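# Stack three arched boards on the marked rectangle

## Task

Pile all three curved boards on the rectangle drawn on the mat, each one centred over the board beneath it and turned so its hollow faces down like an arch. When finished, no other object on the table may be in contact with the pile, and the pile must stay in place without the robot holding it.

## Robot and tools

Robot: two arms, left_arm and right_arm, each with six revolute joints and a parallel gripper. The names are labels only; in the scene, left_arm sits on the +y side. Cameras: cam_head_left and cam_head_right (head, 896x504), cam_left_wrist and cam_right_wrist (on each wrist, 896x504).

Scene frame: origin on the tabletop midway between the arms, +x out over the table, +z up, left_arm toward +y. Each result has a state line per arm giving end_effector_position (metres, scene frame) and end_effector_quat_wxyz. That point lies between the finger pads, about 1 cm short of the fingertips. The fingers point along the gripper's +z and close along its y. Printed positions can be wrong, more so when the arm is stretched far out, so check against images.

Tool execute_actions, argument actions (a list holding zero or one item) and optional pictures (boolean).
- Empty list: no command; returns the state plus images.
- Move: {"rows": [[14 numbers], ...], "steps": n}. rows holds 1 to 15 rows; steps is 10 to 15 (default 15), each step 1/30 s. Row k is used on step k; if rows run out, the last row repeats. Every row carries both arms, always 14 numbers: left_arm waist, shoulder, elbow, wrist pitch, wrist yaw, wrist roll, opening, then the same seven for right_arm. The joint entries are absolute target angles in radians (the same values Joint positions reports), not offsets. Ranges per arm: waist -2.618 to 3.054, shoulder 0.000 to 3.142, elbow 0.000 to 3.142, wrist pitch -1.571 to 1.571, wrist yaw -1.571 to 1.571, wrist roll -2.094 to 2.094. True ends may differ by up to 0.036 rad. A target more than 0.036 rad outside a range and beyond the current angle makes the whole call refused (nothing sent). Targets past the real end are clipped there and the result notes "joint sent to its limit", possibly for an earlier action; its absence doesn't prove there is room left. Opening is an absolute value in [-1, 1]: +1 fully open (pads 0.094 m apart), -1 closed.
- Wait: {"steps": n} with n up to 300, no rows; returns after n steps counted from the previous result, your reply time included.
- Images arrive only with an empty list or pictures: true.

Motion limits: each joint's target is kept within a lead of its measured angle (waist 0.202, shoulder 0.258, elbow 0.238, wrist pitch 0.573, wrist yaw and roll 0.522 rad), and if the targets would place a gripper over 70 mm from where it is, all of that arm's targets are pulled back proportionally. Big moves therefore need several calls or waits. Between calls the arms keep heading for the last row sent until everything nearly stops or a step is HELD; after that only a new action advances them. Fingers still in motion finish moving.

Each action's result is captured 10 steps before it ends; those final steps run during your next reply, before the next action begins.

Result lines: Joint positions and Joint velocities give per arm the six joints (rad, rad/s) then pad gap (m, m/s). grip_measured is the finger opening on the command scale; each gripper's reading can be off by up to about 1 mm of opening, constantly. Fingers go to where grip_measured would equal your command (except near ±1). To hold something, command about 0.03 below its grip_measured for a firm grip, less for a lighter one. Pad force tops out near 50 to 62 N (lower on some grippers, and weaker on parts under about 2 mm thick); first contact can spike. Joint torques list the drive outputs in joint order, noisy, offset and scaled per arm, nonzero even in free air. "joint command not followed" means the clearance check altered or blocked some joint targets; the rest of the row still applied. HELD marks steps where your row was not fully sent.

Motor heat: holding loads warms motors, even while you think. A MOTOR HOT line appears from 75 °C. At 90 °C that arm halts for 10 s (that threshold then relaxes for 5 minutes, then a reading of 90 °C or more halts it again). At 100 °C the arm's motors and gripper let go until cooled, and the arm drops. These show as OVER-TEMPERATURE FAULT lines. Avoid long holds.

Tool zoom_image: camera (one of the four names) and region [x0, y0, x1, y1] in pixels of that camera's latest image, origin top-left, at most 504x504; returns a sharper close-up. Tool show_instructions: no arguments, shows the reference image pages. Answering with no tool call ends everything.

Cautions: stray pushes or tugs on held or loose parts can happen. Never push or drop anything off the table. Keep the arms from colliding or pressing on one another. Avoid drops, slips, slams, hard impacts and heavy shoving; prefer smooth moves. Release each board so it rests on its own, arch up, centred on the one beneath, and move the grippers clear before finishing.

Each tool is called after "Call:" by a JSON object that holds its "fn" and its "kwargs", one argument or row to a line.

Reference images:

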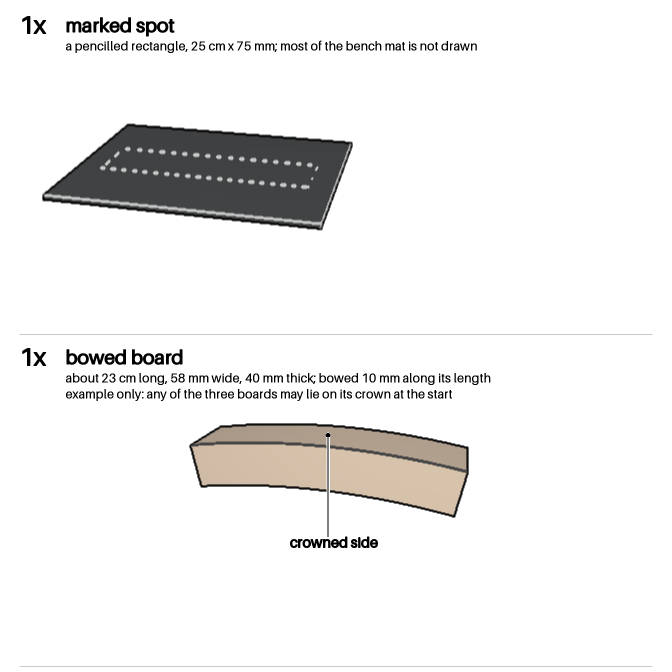

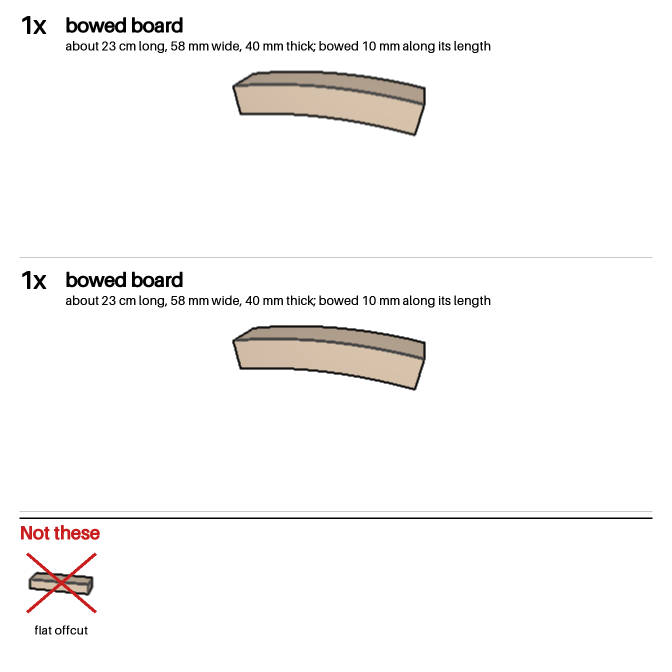

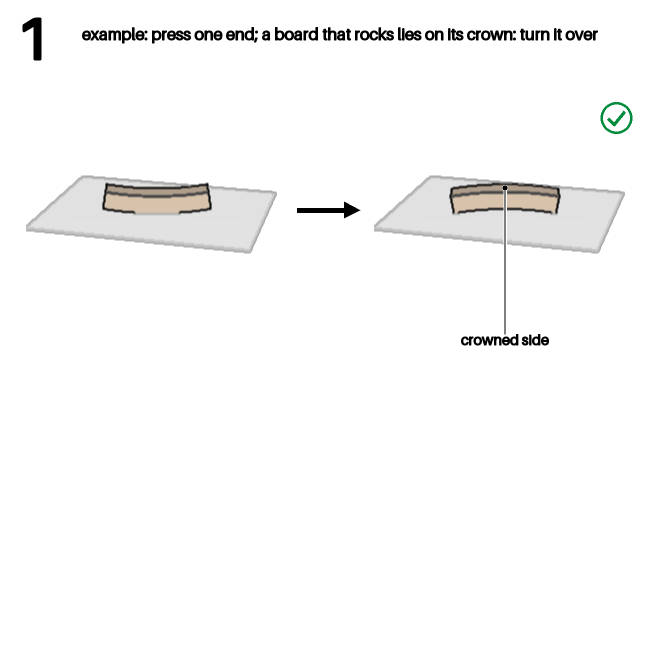

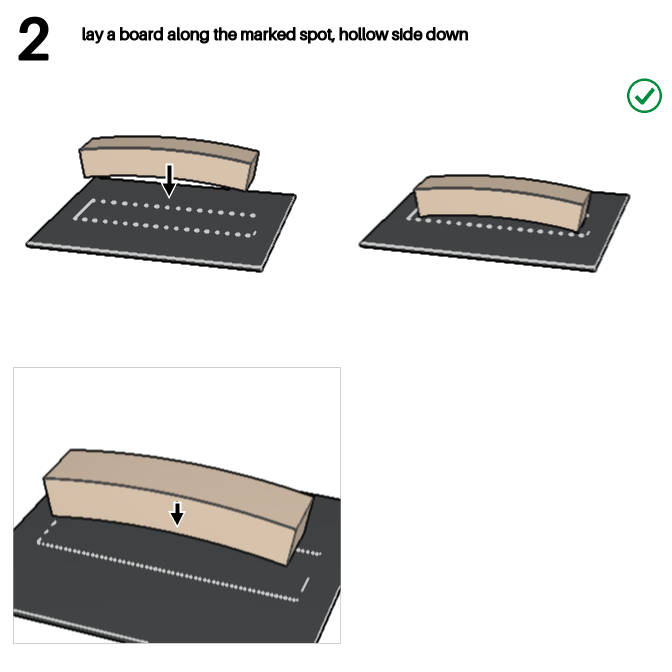

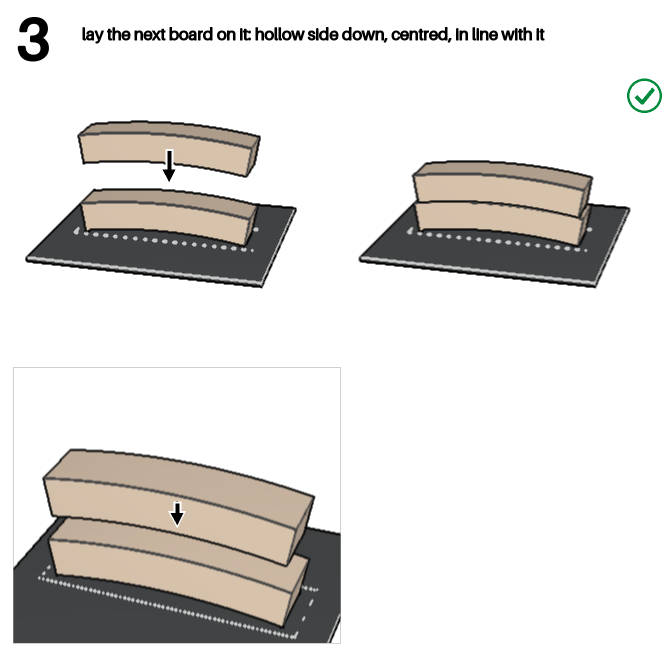

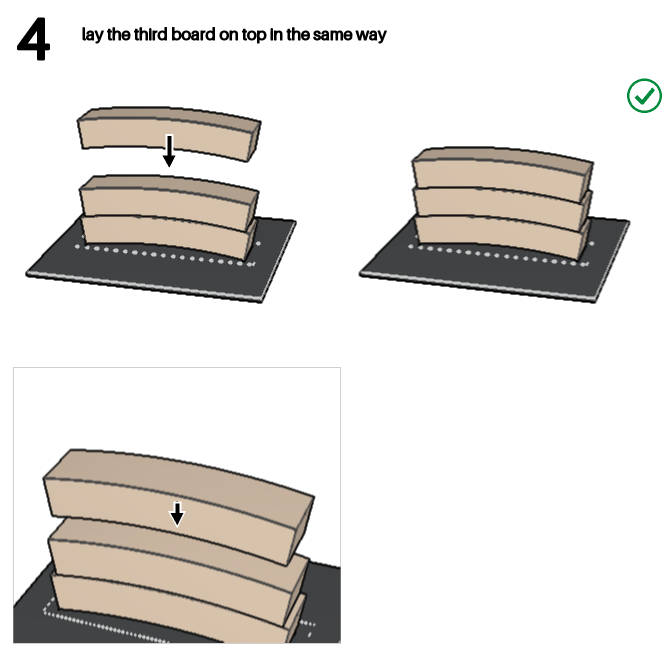

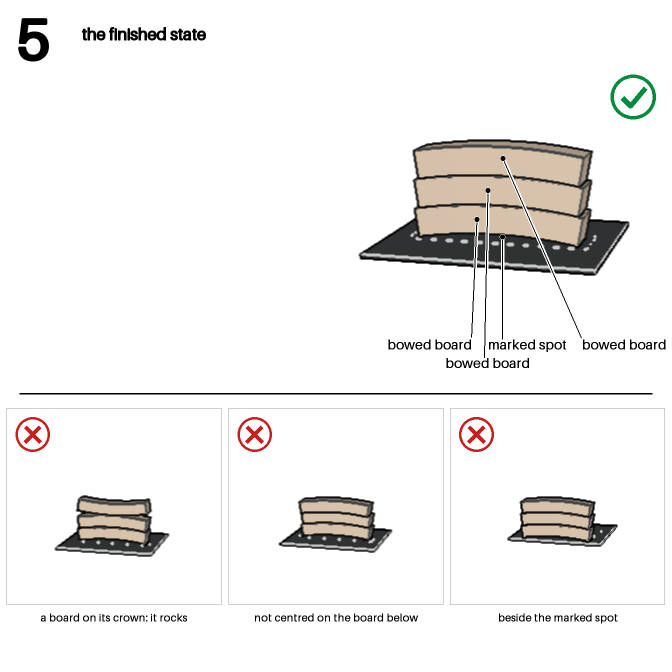

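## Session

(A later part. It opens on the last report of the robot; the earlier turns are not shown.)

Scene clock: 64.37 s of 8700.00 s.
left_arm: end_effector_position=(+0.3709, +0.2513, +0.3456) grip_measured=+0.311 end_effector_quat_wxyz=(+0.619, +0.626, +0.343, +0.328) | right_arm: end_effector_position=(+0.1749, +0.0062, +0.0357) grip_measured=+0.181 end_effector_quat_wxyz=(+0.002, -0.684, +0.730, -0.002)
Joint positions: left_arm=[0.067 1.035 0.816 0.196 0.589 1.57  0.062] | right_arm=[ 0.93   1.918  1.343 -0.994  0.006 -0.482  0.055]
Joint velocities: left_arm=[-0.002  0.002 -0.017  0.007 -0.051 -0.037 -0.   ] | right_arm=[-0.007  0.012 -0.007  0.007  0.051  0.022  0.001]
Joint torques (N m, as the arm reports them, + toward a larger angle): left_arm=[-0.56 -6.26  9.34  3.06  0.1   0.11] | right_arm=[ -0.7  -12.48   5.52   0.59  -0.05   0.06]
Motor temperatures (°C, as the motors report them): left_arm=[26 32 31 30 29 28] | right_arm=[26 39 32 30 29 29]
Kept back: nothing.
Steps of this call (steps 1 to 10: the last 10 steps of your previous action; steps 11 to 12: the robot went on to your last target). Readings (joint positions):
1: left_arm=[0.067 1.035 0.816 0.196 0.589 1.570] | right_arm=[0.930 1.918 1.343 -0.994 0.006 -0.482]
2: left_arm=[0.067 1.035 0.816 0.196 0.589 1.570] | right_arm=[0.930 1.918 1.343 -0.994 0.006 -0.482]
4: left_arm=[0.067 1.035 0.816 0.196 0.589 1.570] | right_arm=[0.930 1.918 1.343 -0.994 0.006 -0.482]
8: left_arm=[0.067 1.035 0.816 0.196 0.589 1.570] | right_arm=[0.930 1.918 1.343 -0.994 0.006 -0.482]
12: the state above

Call:
{"fn": "execute_actions", "kwargs": {
  "actions": [
    {"rows": [[0.06, 1.0, 0.83, 0.30, 0.60, 1.58, 0.2, 0.925, 1.905, 1.34, -0.98, 0, -0.475, 0.2], [0.06, 1.0, 0.83, 0.30, 0.60, 1.58, 0.2, 0.925, 1.905, 1.34, -0.98, 0, -0.475, 0.3], [0.06, 1.0, 0.83, 0.30, 0.60, 1.58, 0.2, 0.925, 1.905, 1.34, -0.98, 0, -0.475, 0.45], [0.06, 1.0, 0.83, 0.30, 0.60, 1.58, 0.2, 0.925, 1.905, 1.34, -0.98, 0, -0.475, 0.6], [0.06, 1.0, 0.83, 0.30, 0.60, 1.58, 0.2, 0.925, 1.905, 1.345, -0.99, 0, -0.475, 0.7], [0.06, 1.0, 0.83, 0.30, 0.60, 1.58, 0.2, 0.925, 1.90, 1.36, -1.01, 0, -0.475, 0.7], [0.06, 1.0, 0.83, 0.30, 0.60, 1.58, 0.2, 0.925, 1.895, 1.38, -1.035, 0, -0.475, 0.7], [0.06, 1.0, 0.83, 0.30, 0.60, 1.58, 0.2, 0.925, 1.89, 1.405, -1.065, 0, -0.475, 0.7], [0.06, 1.0, 0.83, 0.30, 0.60, 1.58, 0.2, 0.925, 1.885, 1.43, -1.095, 0, -0.475, 0.7], [0.06, 1.0, 0.83, 0.30, 0.60, 1.58, 0.2, 0.925, 1.88, 1.455, -1.125, 0, -0.475, 0.7], [0.06, 1.0, 0.83, 0.30, 0.60, 1.58, 0.2, 0.925, 1.875, 1.48, -1.155, 0, -0.475, 0.7], [0.06, 1.0, 0.83, 0.30, 0.60, 1.58, 0.2, 0.925, 1.87, 1.505, -1.185, 0, -0.475, 0.7], [0.06, 1.0, 0.83, 0.30, 0.60, 1.58, 0.2, 0.925, 1.865, 1.53, -1.215, 0, -0.475, 0.7], [0.06, 1.0, 0.83, 0.30, 0.60, 1.58, 0.2, 0.925, 1.86, 1.55, -1.24, 0, -0.475, 0.7], [0.06, 1.0, 0.83, 0.30, 0.60, 1.58, 0.2, 0.925, 1.86, 1.565, -1.255, 0, -0.475, 0.7]], "steps": 15}
  ]
}}

Call:
{"fn": "execute_actions", "kwargs": {
  "actions": [
    {"rows": [[0.06, 1.0, 0.83, 0.30, 0.60, 1.58, 0.2, 0.925, 1.86, 1.575, -1.265, 0, -0.475, 0.7], [0.06, 1.0, 0.83, 0.30, 0.60, 1.58, 0.2, 0.922, 1.865, 1.59, -1.27, 0, -0.46, 0.7], [0.06, 1.0, 0.83, 0.30, 0.60, 1.58, 0.2, 0.915, 1.875, 1.61, -1.275, 0, -0.43, 0.8], [0.06, 1.0, 0.83, 0.30, 0.60, 1.58, 0.2, 0.905, 1.89, 1.635, -1.283, 0, -0.39, 0.9], [0.06, 1.0, 0.83, 0.30, 0.60, 1.58, 0.2, 0.892, 1.91, 1.665, -1.292, 0, -0.34, 1], [0.06, 1.0, 0.83, 0.30, 0.60, 1.58, 0.2, 0.877, 1.933, 1.698, -1.302, 0, -0.29, 1], [0.06, 1.0, 0.83, 0.30, 0.60, 1.58, 0.2, 0.862, 1.956, 1.731, -1.312, 0, -0.24, 1], [0.06, 1.0, 0.83, 0.30, 0.60, 1.58, 0.2, 0.847, 1.98, 1.764, -1.322, 0, -0.19, 1], [0.06, 1.0, 0.83, 0.30, 0.60, 1.58, 0.2, 0.832, 2.004, 1.797, -1.332, 0, -0.14, 1], [0.06, 1.0, 0.83, 0.30, 0.60, 1.58, 0.2, 0.817, 2.028, 1.83, -1.342, 0, -0.09, 1], [0.06, 1.0, 0.83, 0.30, 0.60, 1.58, 0.2, 0.802, 2.052, 1.863, -1.352, 0, -0.04, 1], [0.06, 1.0, 0.83, 0.30, 0.60, 1.58, 0.2, 0.787, 2.076, 1.896, -1.362, 0, 0.01, 1], [0.06, 1.0, 0.83, 0.30, 0.60, 1.58, 0.2, 0.772, 2.10, 1.929, -1.372, 0, 0.06, 1], [0.06, 1.0, 0.83, 0.30, 0.60, 1.58, 0.2, 0.757, 2.124, 1.962, -1.382, 0, 0.11, 1], [0.06, 1.0, 0.83, 0.30, 0.60, 1.58, 0.2, 0.742, 2.148, 1.995, -1.392, 0, 0.16, 1]], "steps": 15}
  ]
}}

Call:
{"fn": "execute_actions", "kwargs": {
  "actions": [
    {"rows": [[0.06, 1.0, 0.83, 0.30, 0.60, 1.58, 0.2, 0.727, 2.172, 2.028, -1.402, 0, 0.21, 1], [0.06, 1.0, 0.83, 0.30, 0.60, 1.58, 0.2, 0.712, 2.196, 2.061, -1.412, 0, 0.26, 1], [0.06, 1.0, 0.83, 0.30, 0.60, 1.58, 0.2, 0.697, 2.22, 2.094, -1.422, 0, 0.31, 1], [0.06, 1.0, 0.83, 0.30, 0.60, 1.58, 0.2, 0.682, 2.244, 2.127, -1.432, 0, 0.36, 1], [0.06, 1.0, 0.83, 0.30, 0.60, 1.58, 0.2, 0.667, 2.268, 2.16, -1.442, 0, 0.41, 1], [0.06, 1.0, 0.83, 0.30, 0.60, 1.58, 0.2, 0.652, 2.292, 2.193, -1.452, 0, 0.46, 1], [0.06, 1.0, 0.83, 0.30, 0.60, 1.58, 0.2, 0.637, 2.316, 2.226, -1.462, 0, 0.51, 1], [0.06, 1.0, 0.83, 0.30, 0.60, 1.58, 0.2, 0.622, 2.34, 2.259, -1.472, 0, 0.56, 1], [0.06, 1.0, 0.83, 0.30, 0.60, 1.58, 0.2, 0.607, 2.364, 2.292, -1.482, 0, 0.61, 1], [0.06, 1.0, 0.83, 0.30, 0.60, 1.58, 0.2, 0.592, 2.388, 2.325, -1.492, 0, 0.66, 1], [0.06, 1.0, 0.83, 0.30, 0.60, 1.58, 0.2, 0.578, 2.41, 2.357, -1.502, 0, 0.71, 1], [0.06, 1.0, 0.83, 0.30, 0.60, 1.58, 0.2, 0.566, 2.428, 2.385, -1.51, 0, 0.75, 1], [0.06, 1.0, 0.83, 0.30, 0.60, 1.58, 0.2, 0.557, 2.442, 2.407, -1.517, 0, 0.78, 1], [0.06, 1.0, 0.83, 0.30, 0.60, 1.58, 0.2, 0.551, 2.45, 2.422, -1.522, 0, 0.80, 1], [0.06, 1.0, 0.83, 0.30, 0.60, 1.58, 0.2, 0.548, 2.455, 2.43, -1.525, 0, 0.813, 1]], "steps": 15}
  ]
}}

Call:
{"fn": "execute_actions", "kwargs": {
  "actions": [
    {"steps": 24}
  ],
  "pictures": true
}}

Scene clock: 68.83 s of 8700.00 s.
left_arm: end_effector_position=(+0.3709, +0.2513, +0.3456) grip_measured=+0.311 end_effector_quat_wxyz=(+0.619, +0.626, +0.343, +0.328) | right_arm: end_effector_position=(+0.1750, +0.0064, +0.0357) grip_measured=+0.641 end_effector_quat_wxyz=(+0.002, -0.684, +0.730, -0.002)
Joint positions: left_arm=[0.067 1.035 0.816 0.196 0.589 1.57  0.062] | right_arm=[ 0.93   1.918  1.343 -0.993  0.006 -0.482  0.077]
Joint velocities: left_arm=[-0.007  0.007  0.007 -0.007  0.051 -0.037 -0.   ] | right_arm=[ 0.002  0.002 -0.022  0.022 -0.007  0.022  0.114]
Joint torques (N m, as the arm reports them, + toward a larger angle): left_arm=[-0.5  -6.23  9.47  3.02  0.13  0.08] | right_arm=[ -0.34 -12.54   6.41   0.32  -0.05   0.06]
Motor temperatures (°C, as the motors report them): left_arm=[26 32 31 31 29 28] | right_arm=[26 39 32 30 29 29]
Steps of this call (steps 1 to 15: the robot went on to your last target; steps 16 to 90: nothing new was sent; then 1.30 s passed at rest; steps 91 to 95: the first 5 steps of this action). Readings (joint positions):
91: left_arm=[0.067 1.035 0.816 0.196 0.589 1.570] | right_arm=[0.930 1.918 1.343 -0.994 0.006 -0.482]
92: left_arm=[0.067 1.035 0.816 0.196 0.589 1.570] | right_arm=[0.930 1.918 1.343 -0.994 0.006 -0.482]
94: left_arm=[0.067 1.035 0.816 0.196 0.589 1.570] | right_arm=[0.930 1.918 1.343 -0.993 0.006 -0.482]
95: the state above

Scene clock: 69.33 s of 8700.00 s.
left_arm: end_effector_position=(+0.3709, +0.2513, +0.3456) grip_measured=+0.311 end_effector_quat_wxyz=(+0.619, +0.626, +0.343, +0.328) | right_arm: end_effector_position=(+0.1863, +0.0218, +0.1112) grip_measured=+0.952 end_effector_quat_wxyz=(+0.030, -0.666, +0.745, +0.006)
Joint positions: left_arm=[0.067 1.035 0.816 0.196 0.589 1.57  0.062] | right_arm=[ 0.926  1.881  1.598 -1.226  0.005 -0.441  0.092]
Joint velocities: left_arm=[ 0.002 -0.007 -0.017  0.037 -0.007 -0.007 -0.   ] | right_arm=[-0.12   0.11   0.632 -0.374 -0.022  0.608  0.107]
Joint torques (N m, as the arm reports them, + toward a larger angle): left_arm=[-0.61 -6.28  9.36  3.03  0.16  0.09] | right_arm=[-1.85 -9.42  8.97  0.43 -0.02  0.09]
Motor temperatures (°C, as the motors report them): left_arm=[26 32 31 32 29 28] | right_arm=[26 39 32 30 29 29]
Steps of this call (steps 1 to 10: the last 10 steps of your previous action; steps 11 to 15: the first 5 steps of this action). Readings (joint positions):
11: left_arm=[0.067 1.035 0.816 0.196 0.589 1.570] | right_arm=[0.930 1.890 1.522 -1.165 0.006 -0.482]
12: left_arm=[0.067 1.035 0.816 0.196 0.589 1.570] | right_arm=[0.930 1.883 1.540 -1.181 0.006 -0.480]
14: left_arm=[0.067 1.035 0.816 0.196 0.589 1.570] | right_arm=[0.929 1.878 1.578 -1.213 0.006 -0.461]
15: the state above

Scene clock: 69.83 s of 8700.00 s.
left_arm: end_effector_position=(+0.3709, +0.2513, +0.3456) grip_measured=+0.311 end_effector_quat_wxyz=(+0.619, +0.626, +0.343, +0.328) | right_arm: end_effector_position=(+0.3013, +0.0246, +0.1043) grip_measured=+1.000 end_effector_quat_wxyz=(+0.019, -0.297, +0.955, +0.009)
Joint positions: left_arm=[0.067 1.035 0.816 0.196 0.589 1.57  0.062] | right_arm=[ 0.704  2.221  2.074 -1.383  0.003  0.194  0.094]
Joint velocities: left_arm=[-0.002  0.002 -0.002 -0.007 -0.022 -0.022 -0.001] | right_arm=[-0.422  0.696  0.965 -0.403 -0.066  1.385  0.   ]
Joint torques (N m, as the arm reports them, + toward a larger angle): left_arm=[-0.55 -6.1   9.17  3.03  0.11  0.07] | right_arm=[ -0.89 -14.37   8.64   0.23  -0.04   0.02]
Motor temperatures (°C, as the motors report them): left_arm=[26 32 31 32 29 28] | right_arm=[26 39 32 30 29 29]
Steps of this call (steps 1 to 10: the last 10 steps of your previous action; steps 11 to 15: the first 5 steps of this action). Readings (joint positions):
11: left_arm=[0.067 1.035 0.816 0.196 0.589 1.570] | right_arm=[0.763 2.119 1.945 -1.342 0.003 0.000]
12: left_arm=[0.067 1.035 0.816 0.196 0.589 1.570] | right_arm=[0.748 2.145 1.977 -1.352 0.003 0.048]
14: left_arm=[0.067 1.035 0.816 0.196 0.589 1.570] | right_arm=[0.719 2.196 2.041 -1.372 0.003 0.145]
15: the state above

Scene clock: 70.63 s of 8700.00 s.
left_arm: end_effector_position=(+0.3709, +0.2513, +0.3456) grip_measured=+0.311 end_effector_quat_wxyz=(+0.619, +0.626, +0.343, +0.328) | right_arm: end_effector_position=(+0.3743, -0.0095, +0.0861) grip_measured=+1.000 end_effector_quat_wxyz=(+0.005, +0.082, +0.997, +0.003)
Joint positions: left_arm=[0.067 1.035 0.816 0.196 0.589 1.57  0.062] | right_arm=[ 0.542  2.45   2.399 -1.509  0.001  0.799  0.094]
Joint velocities: left_arm=[ 0.002 -0.012 -0.002 -0.037 -0.081 -0.022 -0.001] | right_arm=[-0.017 -0.002 -0.012 -0.051  0.022 -0.007  0.   ]
Joint torques (N m, as the arm reports them, + toward a larger angle): left_arm=[-0.73 -6.27  9.26  3.06  0.12  0.08] | right_arm=[  0.38 -16.     8.91   0.14  -0.03   0.08]
Motor temperatures (°C, as the motors report them): left_arm=[26 32 31 32 29 28] | right_arm=[26 39 32 30 29 29]
Kept back: nothing.
Steps of this call (steps 1 to 10: the last 10 steps of your previous action; steps 11 to 24: the robot went on to your last target). Readings (joint positions):
1: left_arm=[0.067 1.035 0.816 0.196 0.589 1.570] | right_arm=[0.690 2.244 2.107 -1.393 0.003 0.244]
2: left_arm=[0.067 1.035 0.816 0.196 0.589 1.570] | right_arm=[0.675 2.268 2.141 -1.403 0.003 0.293]
4: left_arm=[0.067 1.035 0.816 0.196 0.589 1.570] | right_arm=[0.645 2.314 2.207 -1.423 0.003 0.392]
8: left_arm=[0.067 1.035 0.816 0.196 0.589 1.570] | right_arm=[0.586 2.401 2.334 -1.459 0.003 0.585]
24: the state above

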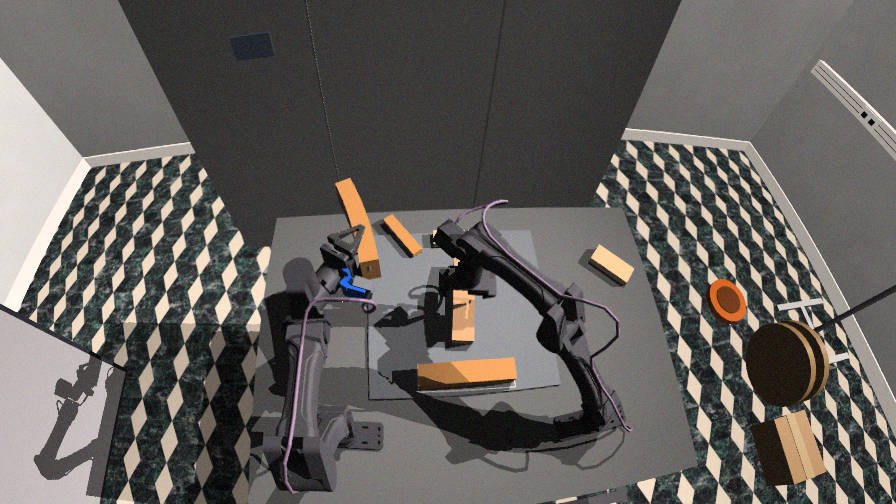

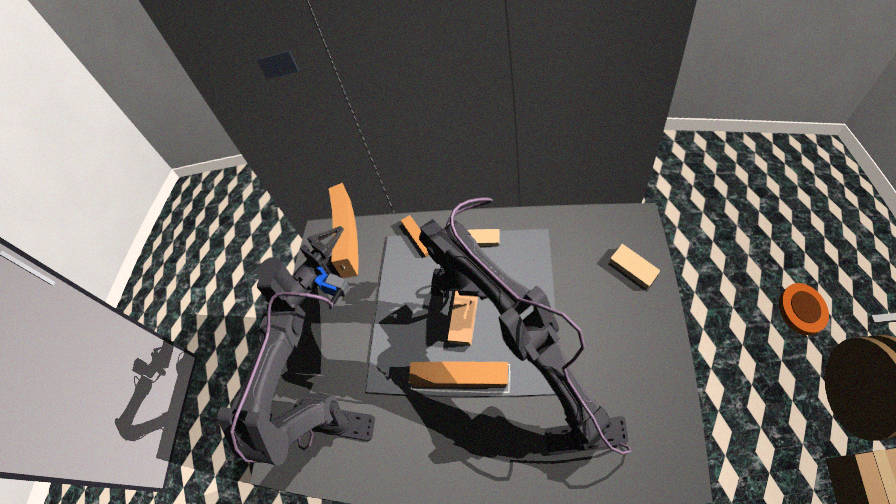

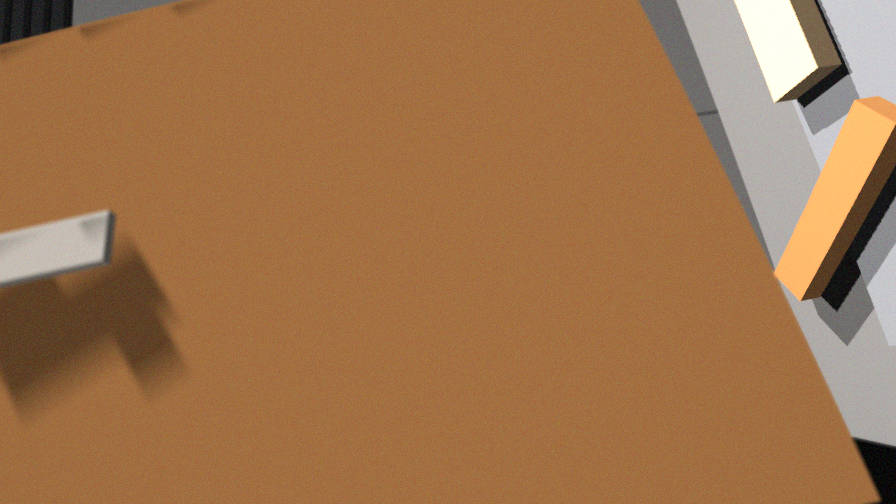

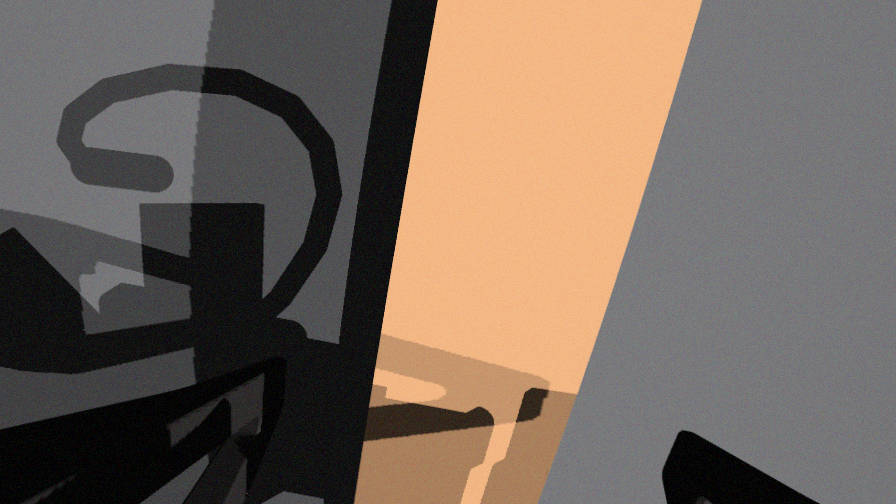

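Call:
{"fn": "execute_actions", "kwargs": {
  "actions": []
}}

Scene clock: 72.07 s of 8700.00 s.
left_arm: end_effector_position=(+0.3709, +0.2513, +0.3456) grip_measured=+0.311 end_effector_quat_wxyz=(+0.619, +0.626, +0.343, +0.328) | right_arm: end_effector_position=(+0.3740, -0.0097, +0.0861) grip_measured=+1.000 end_effector_quat_wxyz=(+0.004, +0.085, +0.996, +0.003)
Joint positions: left_arm=[0.067 1.035 0.816 0.196 0.589 1.57  0.062] | right_arm=[ 0.542  2.45   2.399 -1.51   0.001  0.805  0.094]
Joint velocities: left_arm=[-0.017  0.002  0.007  0.022  0.095  0.037 -0.001] | right_arm=[-0.007 -0.007  0.002 -0.051  0.007 -0.022  0.   ]
Joint torques (N m, as the arm reports them, + toward a larger angle): left_arm=[-0.67 -6.09  9.25  3.02  0.07  0.06] | right_arm=[  0.5  -15.97   8.96   0.13   0.01   0.08]
Motor temperatures (°C, as the motors report them): left_arm=[26 32 31 32 29 28] | right_arm=[26 39 32 30 29 29]
Kept back: nothing.
Steps of this call (steps 1 to 30: the robot went on to your last target; steps 31 to 43: nothing new was sent). Readings (joint positions):
1: left_arm=[0.067 1.035 0.816 0.196 0.589 1.570] | right_arm=[0.542 2.450 2.399 -1.509 0.001 0.800]
2: left_arm=[0.067 1.035 0.816 0.196 0.589 1.570] | right_arm=[0.542 2.450 2.399 -1.509 0.001 0.801]
4: left_arm=[0.067 1.035 0.816 0.196 0.589 1.570] | right_arm=[0.542 2.450 2.399 -1.510 0.001 0.802]
8: left_arm=[0.067 1.035 0.816 0.196 0.589 1.570] | right_arm=[0.542 2.450 2.399 -1.510 0.001 0.804]
43: the state above
All arms were judged still, so your last target was given up. Only a new action makes them travel on or press farther. Fingers that are still opening or closing keep moving.

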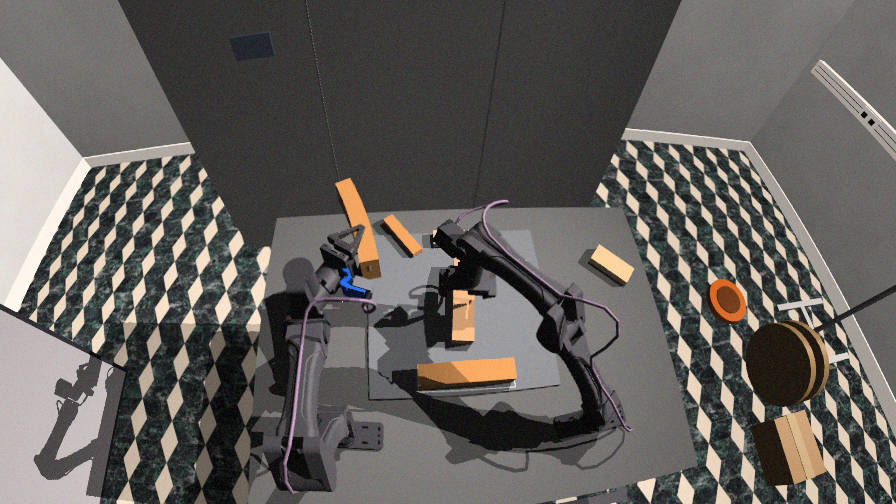

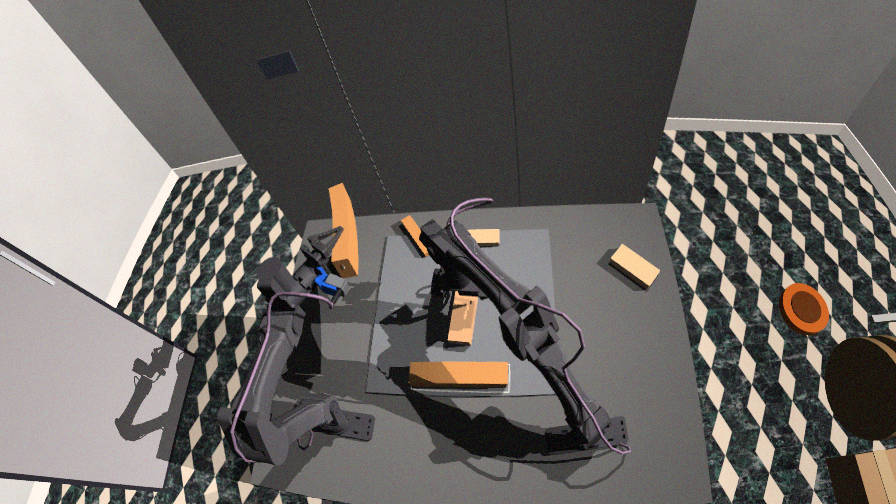

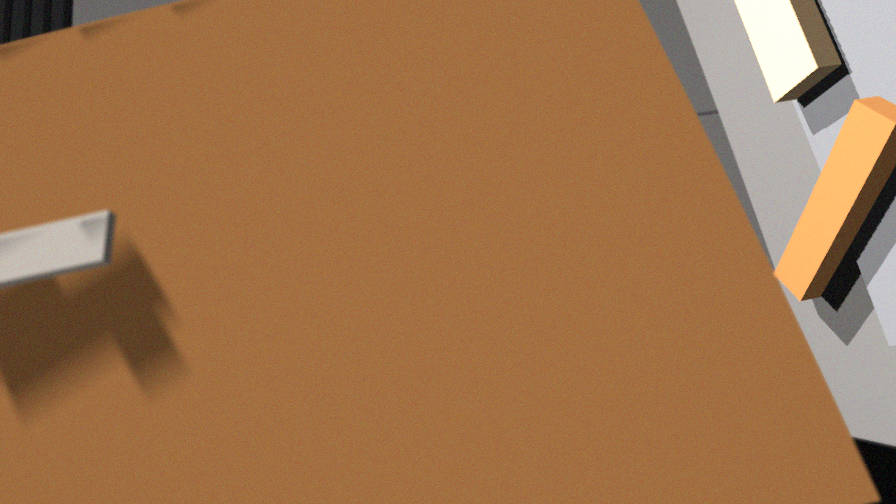

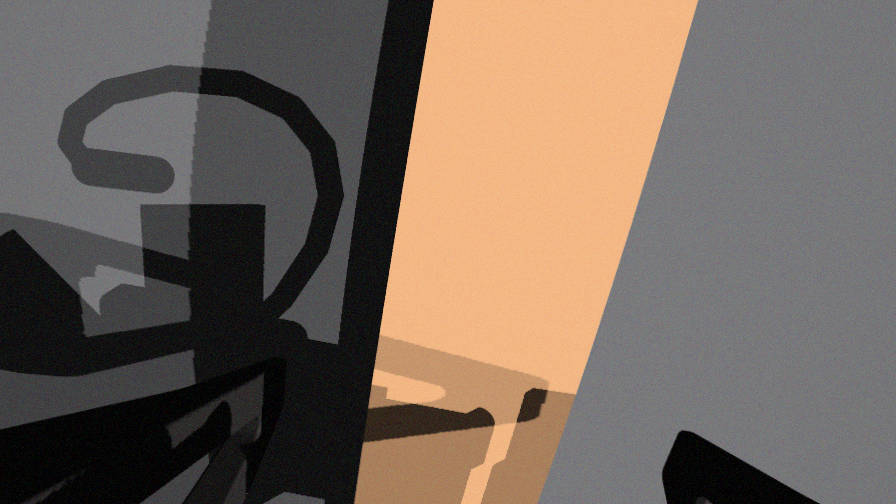

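Call:
{"fn": "execute_actions", "kwargs": {
  "actions": [
    {"rows": [[0.06,1.0,0.83,0.30,0.60,1.58,0.2, 0.548,2.455,2.39,-1.50,0,0.813,1],[0.06,1.0,0.83,0.30,0.60,1.58,0.2, 0.548,2.455,2.375,-1.485,0,0.813,1],[0.06,1.0,0.83,0.30,0.60,1.58,0.2, 0.548,2.455,2.357,-1.467,0,0.813,1],[0.06,1.0,0.83,0.30,0.60,1.58,0.2, 0.548,2.455,2.338,-1.448,0,0.813,1],[0.06,1.0,0.83,0.30,0.60,1.58,0.2, 0.548,2.455,2.318,-1.428,0,0.813,1],[0.06,1.0,0.83,0.30,0.60,1.58,0.2, 0.548,2.455,2.298,-1.408,0,0.813,1],[0.06,1.0,0.83,0.30,0.60,1.58,0.2, 0.548,2.455,2.278,-1.388,0,0.813,1],[0.06,1.0,0.83,0.30,0.60,1.58,0.2, 0.548,2.455,2.258,-1.368,0,0.813,1],[0.06,1.0,0.83,0.30,0.60,1.58,0.2, 0.548,2.455,2.24,-1.35,0,0.813,1],[0.06,1.0,0.83,0.30,0.60,1.58,0.2, 0.548,2.455,2.224,-1.335,0,0.813,1],[0.06,1.0,0.83,0.30,0.60,1.58,0.2, 0.548,2.455,2.21,-1.322,0,0.813,1],[0.06,1.0,0.83,0.30,0.60,1.58,0.2, 0.548,2.455,2.2,-1.313,0,0.813,1],[0.06,1.0,0.83,0.30,0.60,1.58,0.2, 0.548,2.455,2.194,-1.308,0,0.813,1],[0.06,1.0,0.83,0.30,0.60,1.58,0.2, 0.548,2.455,2.19,-1.305,0,0.813,1],[0.06,1.0,0.83,0.30,0.60,1.58,0.2, 0.548,2.455,2.19,-1.305,0,0.813,1]], "steps": 15}
  ]
}}

Call:
{"fn": "execute_actions", "kwargs": {
  "actions": [
    {"steps": 22}
  ],
  "pictures": true
}}

Scene clock: 74.33 s of 8700.00 s.
left_arm: end_effector_position=(+0.3709, +0.2513, +0.3456) grip_measured=+0.311 end_effector_quat_wxyz=(+0.619, +0.626, +0.343, +0.328) | right_arm: end_effector_position=(+0.3749, -0.0090, +0.0802) grip_measured=+1.000 end_effector_quat_wxyz=(+0.004, +0.085, +0.996, +0.003)
Joint positions: left_arm=[0.067 1.035 0.816 0.196 0.589 1.57  0.062] | right_arm=[ 0.542  2.45   2.375 -1.486  0.001  0.805  0.094]
Joint velocities: left_arm=[ 0.002 -0.022 -0.002 -0.007 -0.007  0.007 -0.   ] | right_arm=[ 0.007 -0.002 -0.418  0.388 -0.037 -0.007  0.   ]
Joint torques (N m, as the arm reports them, + toward a larger angle): left_arm=[-0.7  -6.16  9.19  3.04  0.08  0.09] | right_arm=[  0.45 -16.05   3.82   0.32   0.     0.07]
Motor temperatures (°C, as the motors report them): left_arm=[26 32 31 33 29 28] | right_arm=[26 40 33 30 29 29]
Steps of this call (steps 1 to 63: nothing new was sent; steps 64 to 68: the first 5 steps of this action). Readings (joint positions):
64: left_arm=[0.067 1.035 0.816 0.196 0.589 1.570] | right_arm=[0.542 2.450 2.399 -1.510 0.001 0.805]
65: left_arm=[0.067 1.035 0.816 0.196 0.589 1.570] | right_arm=[0.542 2.450 2.399 -1.510 0.001 0.805]
67: left_arm=[0.067 1.035 0.816 0.196 0.589 1.570] | right_arm=[0.542 2.450 2.387 -1.497 0.001 0.805]
68: the state above

Scene clock: 75.07 s of 8700.00 s.
left_arm: end_effector_position=(+0.3709, +0.2513, +0.3456) grip_measured=+0.311 end_effector_quat_wxyz=(+0.619, +0.626, +0.343, +0.328) | right_arm: end_effector_position=(+0.3765, -0.0078, +0.0379) grip_measured=+1.000 end_effector_quat_wxyz=(+0.002, +0.085, +0.996, +0.001)
Joint positions: left_arm=[0.067 1.035 0.816 0.196 0.589 1.57  0.062] | right_arm=[ 0.542  2.45   2.207 -1.324  0.001  0.805  0.094]
Joint velocities: left_arm=[-0.012 -0.012 -0.002  0.007 -0.022 -0.037 -0.001] | right_arm=[ 0.002  0.002  0.012 -0.037 -0.066 -0.022  0.   ]
Joint torques (N m, as the arm reports them, + toward a larger angle): left_arm=[-0.66 -6.2   9.21  3.04  0.12  0.09] | right_arm=[  0.45 -16.19   5.13   0.45  -0.01   0.07]
Motor temperatures (°C, as the motors report them): left_arm=[26 32 31 33 29 28] | right_arm=[26 40 32 30 29 29]
Kept back: nothing.
Steps of this call (steps 1 to 10: the last 10 steps of your previous action; steps 11 to 22: the robot went on to your last target). Readings (joint positions):
1: left_arm=[0.067 1.035 0.816 0.196 0.589 1.570] | right_arm=[0.542 2.450 2.357 -1.473 0.001 0.805]
2: left_arm=[0.067 1.035 0.816 0.196 0.589 1.570] | right_arm=[0.542 2.450 2.337 -1.459 0.001 0.805]
4: left_arm=[0.067 1.035 0.816 0.196 0.589 1.570] | right_arm=[0.542 2.450 2.293 -1.430 0.001 0.805]
8: left_arm=[0.067 1.035 0.816 0.196 0.589 1.570] | right_arm=[0.542 2.450 2.225 -1.377 0.001 0.805]
22: the state above

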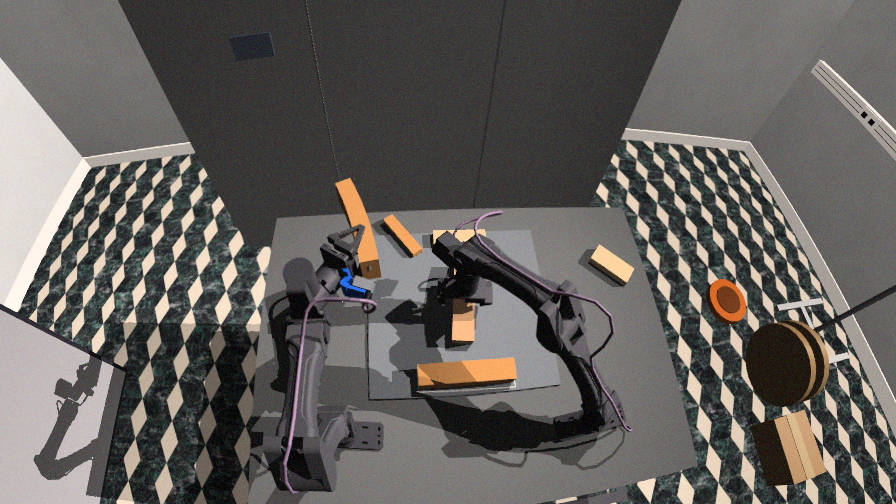

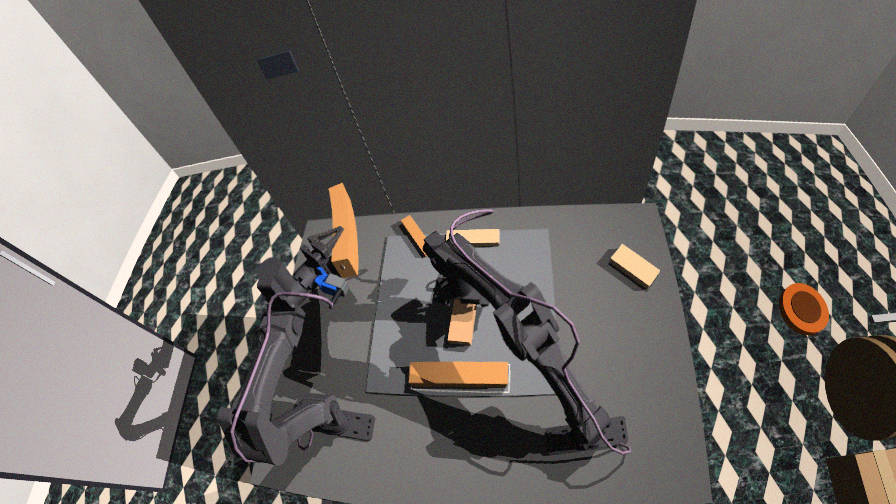

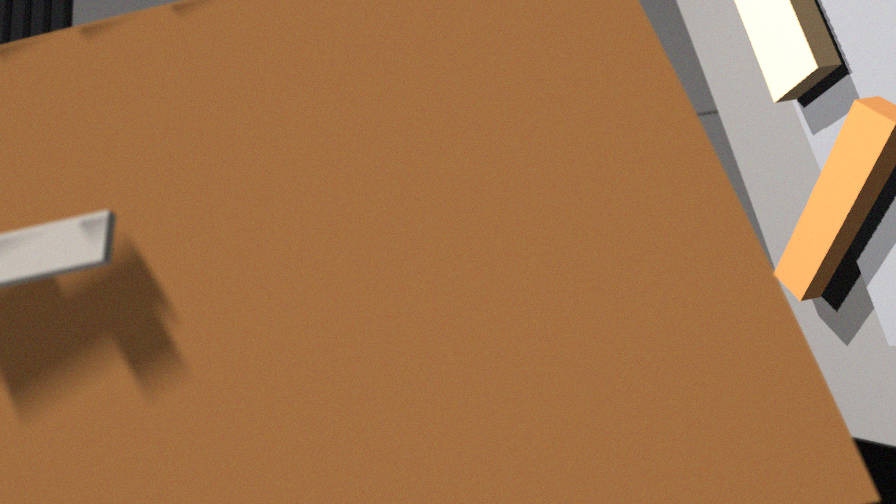

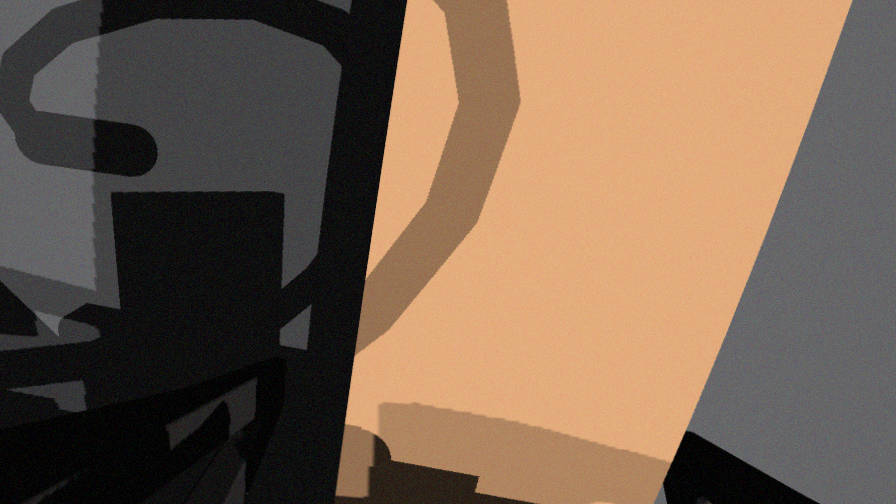

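Call:
{"fn": "execute_actions", "kwargs": {
  "actions": [
    {"rows": [[0.06,1.0,0.83,0.30,0.60,1.58,0.2, 0.548,2.455,2.185,-1.305,0,0.813,0.9],[0.06,1.0,0.83,0.30,0.60,1.58,0.2, 0.548,2.455,2.185,-1.305,0,0.813,0.8],[0.06,1.0,0.83,0.30,0.60,1.58,0.2, 0.548,2.455,2.185,-1.305,0,0.813,0.7],[0.06,1.0,0.83,0.30,0.60,1.58,0.2, 0.548,2.455,2.185,-1.305,0,0.813,0.6],[0.06,1.0,0.83,0.30,0.60,1.58,0.2, 0.548,2.455,2.185,-1.305,0,0.813,0.52],[0.06,1.0,0.83,0.30,0.60,1.58,0.2, 0.548,2.455,2.185,-1.305,0,0.813,0.45],[0.06,1.0,0.83,0.30,0.60,1.58,0.2, 0.548,2.455,2.185,-1.305,0,0.813,0.39],[0.06,1.0,0.83,0.30,0.60,1.58,0.2, 0.548,2.455,2.185,-1.305,0,0.813,0.34],[0.06,1.0,0.83,0.30,0.60,1.58,0.2, 0.548,2.455,2.185,-1.305,0,0.813,0.30],[0.06,1.0,0.83,0.30,0.60,1.58,0.2, 0.548,2.455,2.185,-1.305,0,0.813,0.27],[0.06,1.0,0.83,0.30,0.60,1.58,0.2, 0.548,2.455,2.185,-1.305,0,0.813,0.24],[0.06,1.0,0.83,0.30,0.60,1.58,0.2, 0.548,2.455,2.185,-1.305,0,0.813,0.21],[0.06,1.0,0.83,0.30,0.60,1.58,0.2, 0.548,2.455,2.185,-1.305,0,0.813,0.18],[0.06,1.0,0.83,0.30,0.60,1.58,0.2, 0.548,2.455,2.185,-1.305,0,0.813,0.15],[0.06,1.0,0.83,0.30,0.60,1.58,0.2, 0.548,2.455,2.185,-1.305,0,0.813,0.12]], "steps": 15}
  ]
}}

Call:
{"fn": "execute_actions", "kwargs": {
  "actions": [
    {"steps": 18}
  ]
}}

Scene clock: 76.93 s of 8700.00 s.
left_arm: end_effector_position=(+0.3709, +0.2513, +0.3456) grip_measured=+0.311 end_effector_quat_wxyz=(+0.619, +0.626, +0.343, +0.328) | right_arm: end_effector_position=(+0.3770, -0.0075, +0.0379) grip_measured=+0.565 end_effector_quat_wxyz=(+0.003, +0.085, +0.996, +0.002)
Joint positions: left_arm=[0.067 1.035 0.816 0.196 0.589 1.57  0.062] | right_arm=[ 0.542  2.45   2.207 -1.321  0.001  0.805  0.074]
Joint velocities: left_arm=[ 0.012 -0.017 -0.002  0.007 -0.007  0.037 -0.   ] | right_arm=[-0.007  0.007 -0.002 -0.037 -0.022  0.022 -0.085]
Joint torques (N m, as the arm reports them, + toward a larger angle): left_arm=[-0.49 -6.22  9.23  3.04  0.13  0.08] | right_arm=[  0.43 -16.17   4.65   0.47  -0.01   0.07]
Motor temperatures (°C, as the motors report them): left_arm=[26 31 32 34 29 28] | right_arm=[26 41 32 30 29 29]
Steps of this call (steps 1 to 30: the robot went on to your last target; steps 31 to 51: nothing new was sent; steps 52 to 56: the first 5 steps of this action). Readings (joint positions):
52: left_arm=[0.067 1.035 0.816 0.196 0.589 1.570] | right_arm=[0.542 2.450 2.207 -1.322 0.001 0.805]
53: left_arm=[0.067 1.035 0.816 0.196 0.589 1.570] | right_arm=[0.542 2.450 2.207 -1.321 0.001 0.805]
55: left_arm=[0.067 1.035 0.816 0.196 0.589 1.570] | right_arm=[0.542 2.450 2.207 -1.321 0.001 0.805]
56: the state above

Scene clock: 77.53 s of 8700.00 s.
left_arm: end_effector_position=(+0.3709, +0.2513, +0.3456) grip_measured=+0.311 end_effector_quat_wxyz=(+0.619, +0.626, +0.343, +0.328) | right_arm: end_effector_position=(+0.3770, -0.0084, +0.0379) grip_measured=+0.173 end_effector_quat_wxyz=(+0.003, +0.085, +0.996, -0.000)
Joint positions: left_arm=[0.067 1.035 0.816 0.196 0.589 1.57  0.062] | right_arm=[ 0.542  2.45   2.207 -1.324  0.005  0.806  0.055]
Joint velocities: left_arm=[ 0.017 -0.002  0.002  0.037  0.022  0.051  0.   ] | right_arm=[ 0.007 -0.002  0.002  0.007  0.022  0.022  0.   ]
Joint torques (N m, as the arm reports them, + toward a larger angle): left_arm=[-0.71 -6.18  9.39  3.02  0.12  0.09] | right_arm=[  0.46 -16.17   4.62   0.49  -0.05   0.06]
Motor temperatures (°C, as the motors report them): left_arm=[26 31 32 34 29 28] | right_arm=[26 41 32 30 29 29]
Kept back: nothing.
Steps of this call (steps 1 to 10: the last 10 steps of your previous action; steps 11 to 15: the robot went on to your last target; steps 16 to 18: nothing new was sent). Readings (joint positions):
1: left_arm=[0.067 1.035 0.816 0.196 0.589 1.570] | right_arm=[0.542 2.450 2.207 -1.321 0.001 0.805]
2: left_arm=[0.067 1.035 0.816 0.196 0.589 1.570] | right_arm=[0.542 2.450 2.207 -1.321 0.001 0.805]
4: left_arm=[0.067 1.035 0.816 0.196 0.589 1.570] | right_arm=[0.542 2.450 2.207 -1.321 0.001 0.805]
8: left_arm=[0.067 1.035 0.816 0.196 0.589 1.570] | right_arm=[0.542 2.450 2.207 -1.323 0.003 0.806]
18: the state above
All arms were judged still, so your last target was given up. Only a new action makes them travel on or press farther. Fingers that are still opening or closing keep moving.


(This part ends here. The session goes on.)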